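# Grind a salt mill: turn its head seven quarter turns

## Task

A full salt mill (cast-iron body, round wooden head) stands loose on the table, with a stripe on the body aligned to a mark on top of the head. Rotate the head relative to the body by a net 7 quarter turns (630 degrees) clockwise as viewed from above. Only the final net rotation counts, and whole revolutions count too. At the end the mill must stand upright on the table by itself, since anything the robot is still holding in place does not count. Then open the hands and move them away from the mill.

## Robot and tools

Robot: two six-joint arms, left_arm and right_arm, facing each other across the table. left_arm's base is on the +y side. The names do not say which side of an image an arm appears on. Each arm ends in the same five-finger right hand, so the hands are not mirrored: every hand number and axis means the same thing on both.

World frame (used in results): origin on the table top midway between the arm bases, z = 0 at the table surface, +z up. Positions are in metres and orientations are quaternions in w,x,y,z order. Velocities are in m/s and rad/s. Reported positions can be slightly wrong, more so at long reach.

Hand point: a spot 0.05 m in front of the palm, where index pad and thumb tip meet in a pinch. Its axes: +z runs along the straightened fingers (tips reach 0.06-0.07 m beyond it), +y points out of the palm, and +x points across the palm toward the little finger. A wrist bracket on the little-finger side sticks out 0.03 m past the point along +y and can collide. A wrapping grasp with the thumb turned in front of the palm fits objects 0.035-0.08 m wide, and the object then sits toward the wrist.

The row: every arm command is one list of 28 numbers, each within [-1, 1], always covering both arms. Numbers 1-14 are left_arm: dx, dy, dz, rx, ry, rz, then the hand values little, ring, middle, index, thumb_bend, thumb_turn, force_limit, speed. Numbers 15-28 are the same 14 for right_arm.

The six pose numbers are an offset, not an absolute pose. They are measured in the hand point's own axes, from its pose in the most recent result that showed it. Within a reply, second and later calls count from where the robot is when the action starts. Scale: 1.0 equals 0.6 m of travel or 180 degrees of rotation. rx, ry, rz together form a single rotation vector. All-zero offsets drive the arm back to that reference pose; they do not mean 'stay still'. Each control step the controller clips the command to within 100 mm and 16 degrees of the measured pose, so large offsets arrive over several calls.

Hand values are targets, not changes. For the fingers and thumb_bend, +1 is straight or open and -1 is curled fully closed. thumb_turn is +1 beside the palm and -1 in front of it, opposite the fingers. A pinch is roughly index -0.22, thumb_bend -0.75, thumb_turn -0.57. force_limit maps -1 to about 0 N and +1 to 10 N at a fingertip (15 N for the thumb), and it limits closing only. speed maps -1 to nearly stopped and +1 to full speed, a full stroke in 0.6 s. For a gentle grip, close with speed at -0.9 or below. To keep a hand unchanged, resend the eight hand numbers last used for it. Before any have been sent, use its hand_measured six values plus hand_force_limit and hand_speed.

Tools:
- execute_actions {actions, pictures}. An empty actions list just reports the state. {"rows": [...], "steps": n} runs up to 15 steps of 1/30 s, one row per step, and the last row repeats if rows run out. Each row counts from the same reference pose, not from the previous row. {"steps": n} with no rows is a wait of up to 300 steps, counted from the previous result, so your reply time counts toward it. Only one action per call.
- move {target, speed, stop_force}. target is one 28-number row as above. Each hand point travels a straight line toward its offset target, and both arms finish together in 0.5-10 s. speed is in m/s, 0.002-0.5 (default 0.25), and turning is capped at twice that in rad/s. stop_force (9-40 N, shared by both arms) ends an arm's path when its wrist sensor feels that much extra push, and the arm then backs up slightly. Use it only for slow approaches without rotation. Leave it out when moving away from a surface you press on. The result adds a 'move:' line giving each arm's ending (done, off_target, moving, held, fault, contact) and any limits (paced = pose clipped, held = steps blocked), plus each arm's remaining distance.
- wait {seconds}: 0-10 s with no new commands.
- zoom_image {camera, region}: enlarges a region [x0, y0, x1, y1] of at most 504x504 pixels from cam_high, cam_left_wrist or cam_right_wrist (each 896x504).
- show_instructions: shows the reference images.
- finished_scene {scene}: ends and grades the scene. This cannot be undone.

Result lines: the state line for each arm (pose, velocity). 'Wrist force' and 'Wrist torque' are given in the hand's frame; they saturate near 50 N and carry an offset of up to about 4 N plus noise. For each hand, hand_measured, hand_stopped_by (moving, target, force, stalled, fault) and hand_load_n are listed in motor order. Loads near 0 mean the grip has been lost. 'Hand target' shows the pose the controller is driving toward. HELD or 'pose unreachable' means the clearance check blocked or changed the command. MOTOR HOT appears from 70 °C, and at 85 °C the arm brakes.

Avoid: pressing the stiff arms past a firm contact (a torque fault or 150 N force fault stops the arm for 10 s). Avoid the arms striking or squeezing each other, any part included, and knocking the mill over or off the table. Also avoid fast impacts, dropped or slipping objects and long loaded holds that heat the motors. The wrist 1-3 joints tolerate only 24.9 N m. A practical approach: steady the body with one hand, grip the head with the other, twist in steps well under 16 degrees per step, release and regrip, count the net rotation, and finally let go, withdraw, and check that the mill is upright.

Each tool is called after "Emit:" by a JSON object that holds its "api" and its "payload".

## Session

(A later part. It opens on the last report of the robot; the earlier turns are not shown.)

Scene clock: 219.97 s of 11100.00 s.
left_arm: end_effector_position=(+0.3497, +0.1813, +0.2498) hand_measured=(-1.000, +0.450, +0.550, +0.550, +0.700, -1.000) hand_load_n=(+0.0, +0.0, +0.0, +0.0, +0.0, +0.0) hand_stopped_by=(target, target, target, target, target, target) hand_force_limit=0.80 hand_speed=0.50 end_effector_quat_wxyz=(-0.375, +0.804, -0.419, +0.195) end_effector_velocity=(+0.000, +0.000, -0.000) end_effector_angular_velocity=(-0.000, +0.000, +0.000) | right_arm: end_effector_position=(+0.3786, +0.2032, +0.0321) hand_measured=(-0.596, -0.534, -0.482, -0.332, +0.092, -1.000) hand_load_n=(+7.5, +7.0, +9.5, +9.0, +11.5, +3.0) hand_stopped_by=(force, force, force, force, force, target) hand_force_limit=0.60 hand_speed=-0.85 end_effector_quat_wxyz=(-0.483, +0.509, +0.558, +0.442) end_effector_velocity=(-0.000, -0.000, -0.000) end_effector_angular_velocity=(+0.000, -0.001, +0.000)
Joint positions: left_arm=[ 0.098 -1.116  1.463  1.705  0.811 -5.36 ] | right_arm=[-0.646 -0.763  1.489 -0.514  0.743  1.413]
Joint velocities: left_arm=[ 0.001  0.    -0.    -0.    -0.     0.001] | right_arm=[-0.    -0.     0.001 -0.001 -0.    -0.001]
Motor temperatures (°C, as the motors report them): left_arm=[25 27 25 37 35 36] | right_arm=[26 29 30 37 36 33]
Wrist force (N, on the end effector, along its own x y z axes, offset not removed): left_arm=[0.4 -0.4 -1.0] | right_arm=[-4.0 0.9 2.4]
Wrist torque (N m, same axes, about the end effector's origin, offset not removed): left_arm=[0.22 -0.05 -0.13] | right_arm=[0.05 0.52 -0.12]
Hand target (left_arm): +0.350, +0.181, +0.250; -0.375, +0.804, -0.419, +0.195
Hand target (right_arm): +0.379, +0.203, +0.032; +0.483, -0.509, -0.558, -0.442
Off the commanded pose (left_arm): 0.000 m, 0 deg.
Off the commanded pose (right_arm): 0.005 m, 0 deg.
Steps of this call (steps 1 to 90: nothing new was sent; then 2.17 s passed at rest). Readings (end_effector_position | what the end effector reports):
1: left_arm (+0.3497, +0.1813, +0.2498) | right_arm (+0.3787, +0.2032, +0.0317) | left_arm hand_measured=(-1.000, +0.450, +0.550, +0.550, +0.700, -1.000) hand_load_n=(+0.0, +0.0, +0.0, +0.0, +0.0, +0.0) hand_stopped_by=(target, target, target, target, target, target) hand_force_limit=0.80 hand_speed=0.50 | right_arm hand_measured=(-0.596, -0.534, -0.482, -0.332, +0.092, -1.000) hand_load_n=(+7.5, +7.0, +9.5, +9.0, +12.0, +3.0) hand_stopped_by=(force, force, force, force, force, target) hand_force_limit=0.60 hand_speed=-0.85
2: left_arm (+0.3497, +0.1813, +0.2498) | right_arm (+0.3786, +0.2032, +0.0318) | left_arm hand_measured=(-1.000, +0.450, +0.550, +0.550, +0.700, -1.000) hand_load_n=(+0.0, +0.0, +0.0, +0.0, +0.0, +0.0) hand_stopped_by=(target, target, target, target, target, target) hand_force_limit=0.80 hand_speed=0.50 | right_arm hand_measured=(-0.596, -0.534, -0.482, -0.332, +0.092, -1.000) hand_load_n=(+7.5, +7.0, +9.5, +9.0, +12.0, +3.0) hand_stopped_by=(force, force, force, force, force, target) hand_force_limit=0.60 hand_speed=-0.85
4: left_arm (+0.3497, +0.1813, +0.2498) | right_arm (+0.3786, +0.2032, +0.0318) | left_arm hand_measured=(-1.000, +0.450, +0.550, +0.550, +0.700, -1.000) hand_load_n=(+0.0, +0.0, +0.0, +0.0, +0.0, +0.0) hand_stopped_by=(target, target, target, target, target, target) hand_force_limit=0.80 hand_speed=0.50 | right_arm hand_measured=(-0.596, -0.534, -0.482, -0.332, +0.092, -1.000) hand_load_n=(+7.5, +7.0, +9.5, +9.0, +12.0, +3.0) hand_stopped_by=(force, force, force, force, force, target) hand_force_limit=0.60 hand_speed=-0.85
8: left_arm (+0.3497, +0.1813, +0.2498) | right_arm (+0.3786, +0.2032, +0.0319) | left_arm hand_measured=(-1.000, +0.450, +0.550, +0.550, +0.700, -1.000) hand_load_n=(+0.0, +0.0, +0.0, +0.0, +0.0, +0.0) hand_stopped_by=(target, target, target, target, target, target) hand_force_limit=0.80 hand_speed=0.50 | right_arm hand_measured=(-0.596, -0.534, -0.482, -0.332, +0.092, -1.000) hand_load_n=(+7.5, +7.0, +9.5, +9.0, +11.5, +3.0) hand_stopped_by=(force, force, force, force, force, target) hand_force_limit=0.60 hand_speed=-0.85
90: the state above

Emit:
{"api": "move", "payload": {"target": [-0.0007,0.1151,0.0941,0,0,0,-1,0.45,0.55,0.55,0.7,-1,0.8,0.5, -0.0003,0,0,0,0,0,-1,-1,-1,-1,-1,-1,0.6,-0.85], "speed": 0.15}}

Emit:
{"api": "move", "payload": {"target": [0,0,0,0,0,0,-1,0.184,0.318,0.284,0.13,-1,0.8,-0.5, 0,0,0,0,0,0,-1,-1,-1,-1,-1,-1,0.6,-0.85]}}

Emit:
{"api": "execute_actions", "payload": {"actions": [{"steps": 6}], "pictures": false}}

Scene clock: 250.57 s of 11100.00 s.
left_arm: end_effector_position=(+0.3483, +0.1810, +0.1609) hand_measured=(-1.000, +0.450, +0.550, +0.550, +0.700, -1.000) hand_load_n=(+0.0, +0.0, +0.0, +0.0, +0.0, +0.0) hand_stopped_by=(target, target, target, target, target, target) hand_force_limit=0.80 hand_speed=0.50 end_effector_quat_wxyz=(-0.375, +0.804, -0.419, +0.195) end_effector_velocity=(-0.000, -0.000, -0.003) end_effector_angular_velocity=(+0.001, -0.000, -0.002) | right_arm: end_effector_position=(+0.3787, +0.2033, +0.0320) hand_measured=(-0.596, -0.534, -0.482, -0.332, +0.092, -1.000) hand_load_n=(+7.5, +7.0, +9.5, +8.5, +12.0, +3.0) hand_stopped_by=(force, force, force, force, force, target) hand_force_limit=0.60 hand_speed=-0.85 end_effector_quat_wxyz=(-0.483, +0.509, +0.558, +0.442) end_effector_velocity=(-0.001, -0.000, -0.001) end_effector_angular_velocity=(-0.001, +0.001, +0.000)
Joint positions: left_arm=[ 0.095 -1.026  1.574  1.506  0.813 -5.364] | right_arm=[-0.646 -0.763  1.489 -0.515  0.743  1.413]
Joint velocities: left_arm=[-0.001  0.004  0.002 -0.006 -0.001  0.001] | right_arm=[ 0.     0.     0.001  0.    -0.     0.   ]
Motor temperatures (°C, as the motors report them): left_arm=[25 27 25 37 35 36] | right_arm=[26 29 30 37 36 33]
Wrist force (N, on the end effector, along its own x y z axes, offset not removed): left_arm=[-1.5 1.4 -3.3] | right_arm=[-0.1 -0.4 -3.0]
Wrist torque (N m, same axes, about the end effector's origin, offset not removed): left_arm=[0.57 0.32 -0.08] | right_arm=[0.26 0.42 0.21]
Hand target (left_arm): +0.348, +0.181, +0.161; -0.375, +0.804, -0.419, +0.195
Hand target (right_arm): +0.379, +0.203, +0.032; +0.483, -0.509, -0.558, -0.442
Off the commanded pose (left_arm): 0.000 m, 0 deg.
Off the commanded pose (right_arm): 0.000 m, 0 deg.
After step 90, 26.43 s passed at rest.
move: done
camera_calibration (this result's frames):
cam_left_wrist: T_world_to_cam=[[-0.617346, -0.308218, -0.723799, 0.381788], [-0.759241, 0.474355, 0.445579, 0.10345], [0.206002, 0.824615, -0.526853, -0.00334936], [0, 0, 0, 1]] pos_world=[0.314929, 0.0713637, 0.228478]
cam_right_wrist: T_world_to_cam=[[0.990665, 0.0591228, -0.122831, -0.385266], [-0.0492724, -0.684835, -0.727031, 0.180845], [-0.127103, 0.726296, -0.675529, 0.0540293], [0, 0, 0, 1]] pos_world=[0.397447, 0.107385, 0.120656]

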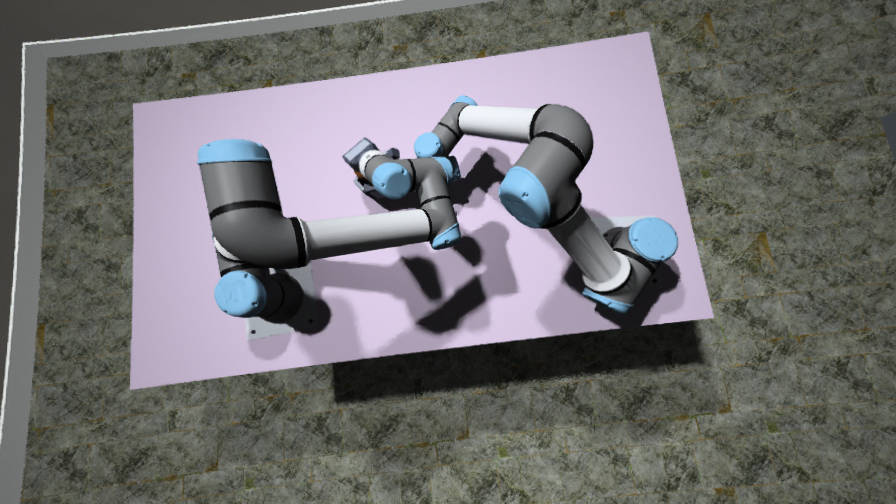

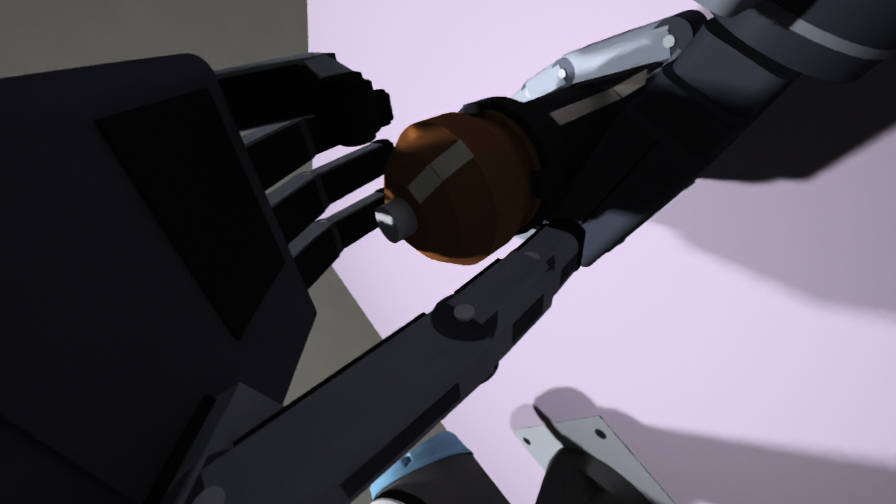

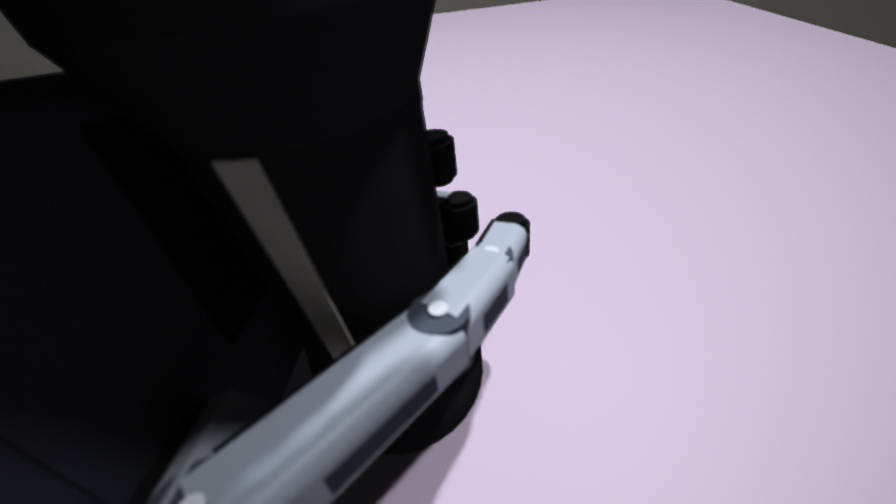

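Scene clock: 251.90 s of 11100.00 s.
left_arm: end_effector_position=(+0.3483, +0.1810, +0.1609) hand_measured=(-1.000, +0.186, +0.320, +0.284, +0.144, -1.000) hand_load_n=(+0.0, +4.5, +5.5, +3.5, +8.0, +1.0) hand_stopped_by=(target, target, target, target, stalled, target) hand_force_limit=0.80 hand_speed=-0.50 end_effector_quat_wxyz=(-0.375, +0.804, -0.419, +0.195) end_effector_velocity=(-0.000, -0.001, +0.000) end_effector_angular_velocity=(-0.002, -0.001, -0.000) | right_arm: end_effector_position=(+0.3787, +0.2033, +0.0320) hand_measured=(-0.596, -0.534, -0.482, -0.332, +0.092, -1.000) hand_load_n=(+7.0, +7.0, +9.0, +8.5, +12.0, +2.5) hand_stopped_by=(force, force, force, force, force, target) hand_force_limit=0.60 hand_speed=-0.85 end_effector_quat_wxyz=(-0.483, +0.509, +0.558, +0.442) end_effector_velocity=(+0.000, +0.000, +0.000) end_effector_angular_velocity=(+0.000, -0.001, +0.001)
Joint positions: left_arm=[ 0.095 -1.026  1.574  1.506  0.813 -5.364] | right_arm=[-0.646 -0.763  1.489 -0.515  0.743  1.413]
Joint velocities: left_arm=[-0.    -0.    -0.001 -0.001 -0.    -0.   ] | right_arm=[ 0.     0.    -0.001  0.001 -0.    -0.001]
Motor temperatures (°C, as the motors report them): left_arm=[25 27 25 37 35 36] | right_arm=[26 29 30 37 36 33]
Wrist force (N, on the end effector, along its own x y z axes, offset not removed): left_arm=[0.1 -0.4 3.2] | right_arm=[0.2 -4.0 -6.1]
Wrist torque (N m, same axes, about the end effector's origin, offset not removed): left_arm=[0.89 0.16 -0.20] | right_arm=[0.13 0.56 -0.41]
Hand target (left_arm): +0.348, +0.181, +0.161; -0.375, +0.804, -0.419, +0.195
Hand target (right_arm): +0.379, +0.203, +0.032; +0.483, -0.509, -0.558, -0.442
Off the commanded pose (left_arm): 0.000 m, 0 deg.
Off the commanded pose (right_arm): 0.000 m, 0 deg.
move: done
camera_calibration (this result's frames):
cam_left_wrist: T_world_to_cam=[[-0.617404, -0.308229, -0.723745, 0.381777], [-0.759205, 0.474363, 0.445632, 0.103426], [0.205961, 0.824606, -0.526883, -0.00333148], [0, 0, 0, 1]] pos_world=[0.314918, 0.0713607, 0.228464]
cam_right_wrist: T_world_to_cam=[[0.990665, 0.0591176, -0.122833, -0.385266], [-0.0492771, -0.684837, -0.727028, 0.180844], [-0.127101, 0.726294, -0.675531, 0.0540272], [0, 0, 0, 1]] pos_world=[0.397448, 0.107385, 0.120652]

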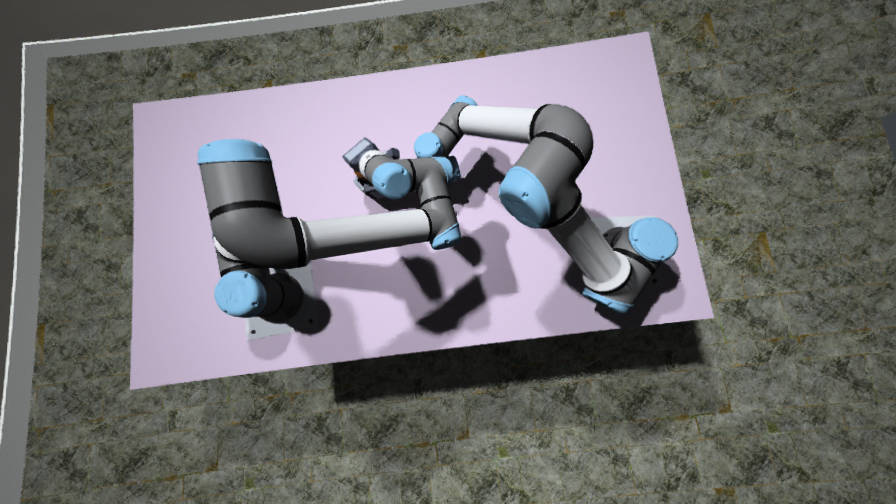

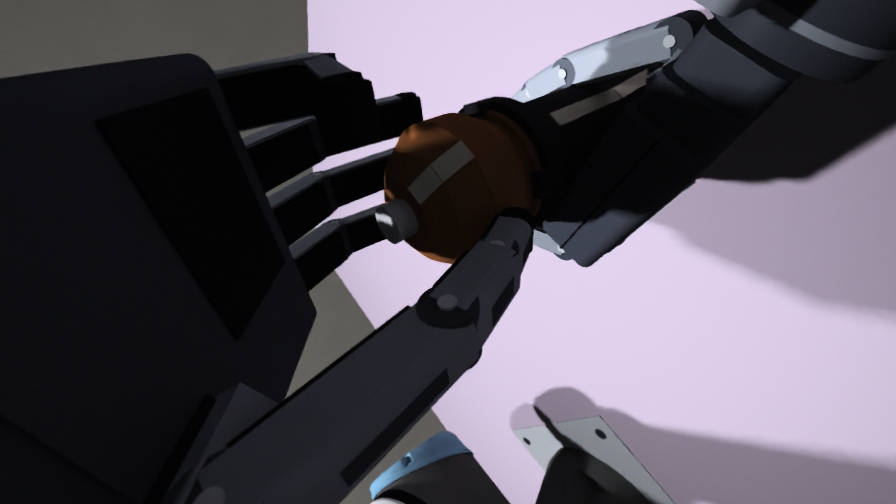

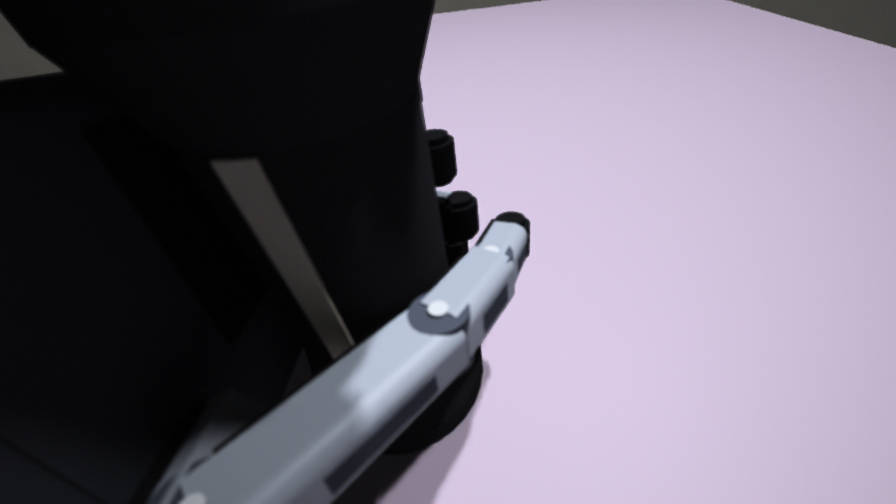

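Scene clock: 252.10 s of 11100.00 s.
left_arm: end_effector_position=(+0.3483, +0.1810, +0.1609) hand_measured=(-1.000, +0.186, +0.320, +0.284, +0.144, -1.000) hand_load_n=(+0.0, +4.5, +5.5, +3.5, +8.0, +1.0) hand_stopped_by=(target, target, target, target, stalled, target) hand_force_limit=0.80 hand_speed=-0.50 end_effector_quat_wxyz=(-0.375, +0.804, -0.419, +0.195) end_effector_velocity=(+0.000, -0.000, +0.000) end_effector_angular_velocity=(+0.001, +0.001, -0.001) | right_arm: end_effector_position=(+0.3787, +0.2033, +0.0320) hand_measured=(-0.596, -0.534, -0.482, -0.332, +0.092, -1.000) hand_load_n=(+7.0, +7.0, +9.0, +8.5, +12.0, +2.5) hand_stopped_by=(force, force, force, force, force, target) hand_force_limit=0.60 hand_speed=-0.85 end_effector_quat_wxyz=(-0.483, +0.509, +0.558, +0.442) end_effector_velocity=(-0.000, -0.000, -0.000) end_effector_angular_velocity=(-0.001, +0.003, -0.000)
Joint positions: left_arm=[ 0.095 -1.026  1.574  1.506  0.813 -5.364] | right_arm=[-0.646 -0.763  1.489 -0.515  0.743  1.413]
Joint velocities: left_arm=[-0.     0.    -0.001  0.    -0.     0.002] | right_arm=[-0.    -0.    -0.     0.001 -0.     0.003]
Motor temperatures (°C, as the motors report them): left_arm=[25 27 25 37 35 36] | right_arm=[26 29 30 37 36 33]
Wrist force (N, on the end effector, along its own x y z axes, offset not removed): left_arm=[-1.5 0.1 5.5] | right_arm=[2.2 -4.4 -3.7]
Wrist torque (N m, same axes, about the end effector's origin, offset not removed): left_arm=[0.92 0.27 -0.24] | right_arm=[0.03 0.20 -0.18]
Hand target (left_arm): +0.348, +0.181, +0.161; -0.375, +0.804, -0.419, +0.195
Hand target (right_arm): +0.379, +0.203, +0.032; +0.483, -0.509, -0.558, -0.442
Off the commanded pose (left_arm): 0.000 m, 0 deg.
Off the commanded pose (right_arm): 0.000 m, 0 deg.
Steps of this call (steps 1 to 6: nothing new was sent). Readings (end_effector_position | what the end effector reports):
1: left_arm (+0.3483, +0.1810, +0.1609) | right_arm (+0.3787, +0.2033, +0.0320) | left_arm hand_measured=(-1.000, +0.186, +0.320, +0.284, +0.144, -1.000) hand_load_n=(+0.0, +4.5, +5.5, +3.5, +8.0, +1.0) hand_stopped_by=(target, target, target, target, stalled, target) hand_force_limit=0.80 hand_speed=-0.50 | right_arm hand_measured=(-0.596, -0.534, -0.482, -0.332, +0.092, -1.000) hand_load_n=(+7.0, +7.0, +9.0, +8.5, +12.0, +2.5) hand_stopped_by=(force, force, force, force, force, target) hand_force_limit=0.60 hand_speed=-0.85
2: left_arm (+0.3483, +0.1810, +0.1609) | right_arm (+0.3787, +0.2033, +0.0320) | left_arm hand_measured=(-1.000, +0.186, +0.320, +0.284, +0.144, -1.000) hand_load_n=(+0.0, +4.5, +5.5, +3.5, +8.0, +1.0) hand_stopped_by=(target, target, target, target, stalled, target) hand_force_limit=0.80 hand_speed=-0.50 | right_arm hand_measured=(-0.596, -0.534, -0.482, -0.332, +0.092, -1.000) hand_load_n=(+7.0, +7.0, +9.0, +8.5, +12.0, +2.5) hand_stopped_by=(force, force, force, force, force, target) hand_force_limit=0.60 hand_speed=-0.85
4: left_arm (+0.3483, +0.1810, +0.1609) | right_arm (+0.3787, +0.2033, +0.0320) | left_arm hand_measured=(-1.000, +0.186, +0.320, +0.284, +0.144, -1.000) hand_load_n=(+0.0, +4.5, +5.5, +3.5, +8.0, +1.0) hand_stopped_by=(target, target, target, target, stalled, target) hand_force_limit=0.80 hand_speed=-0.50 | right_arm hand_measured=(-0.596, -0.534, -0.482, -0.332, +0.092, -1.000) hand_load_n=(+7.0, +7.0, +9.0, +8.5, +12.0, +2.5) hand_stopped_by=(force, force, force, force, force, target) hand_force_limit=0.60 hand_speed=-0.85
6: the state above


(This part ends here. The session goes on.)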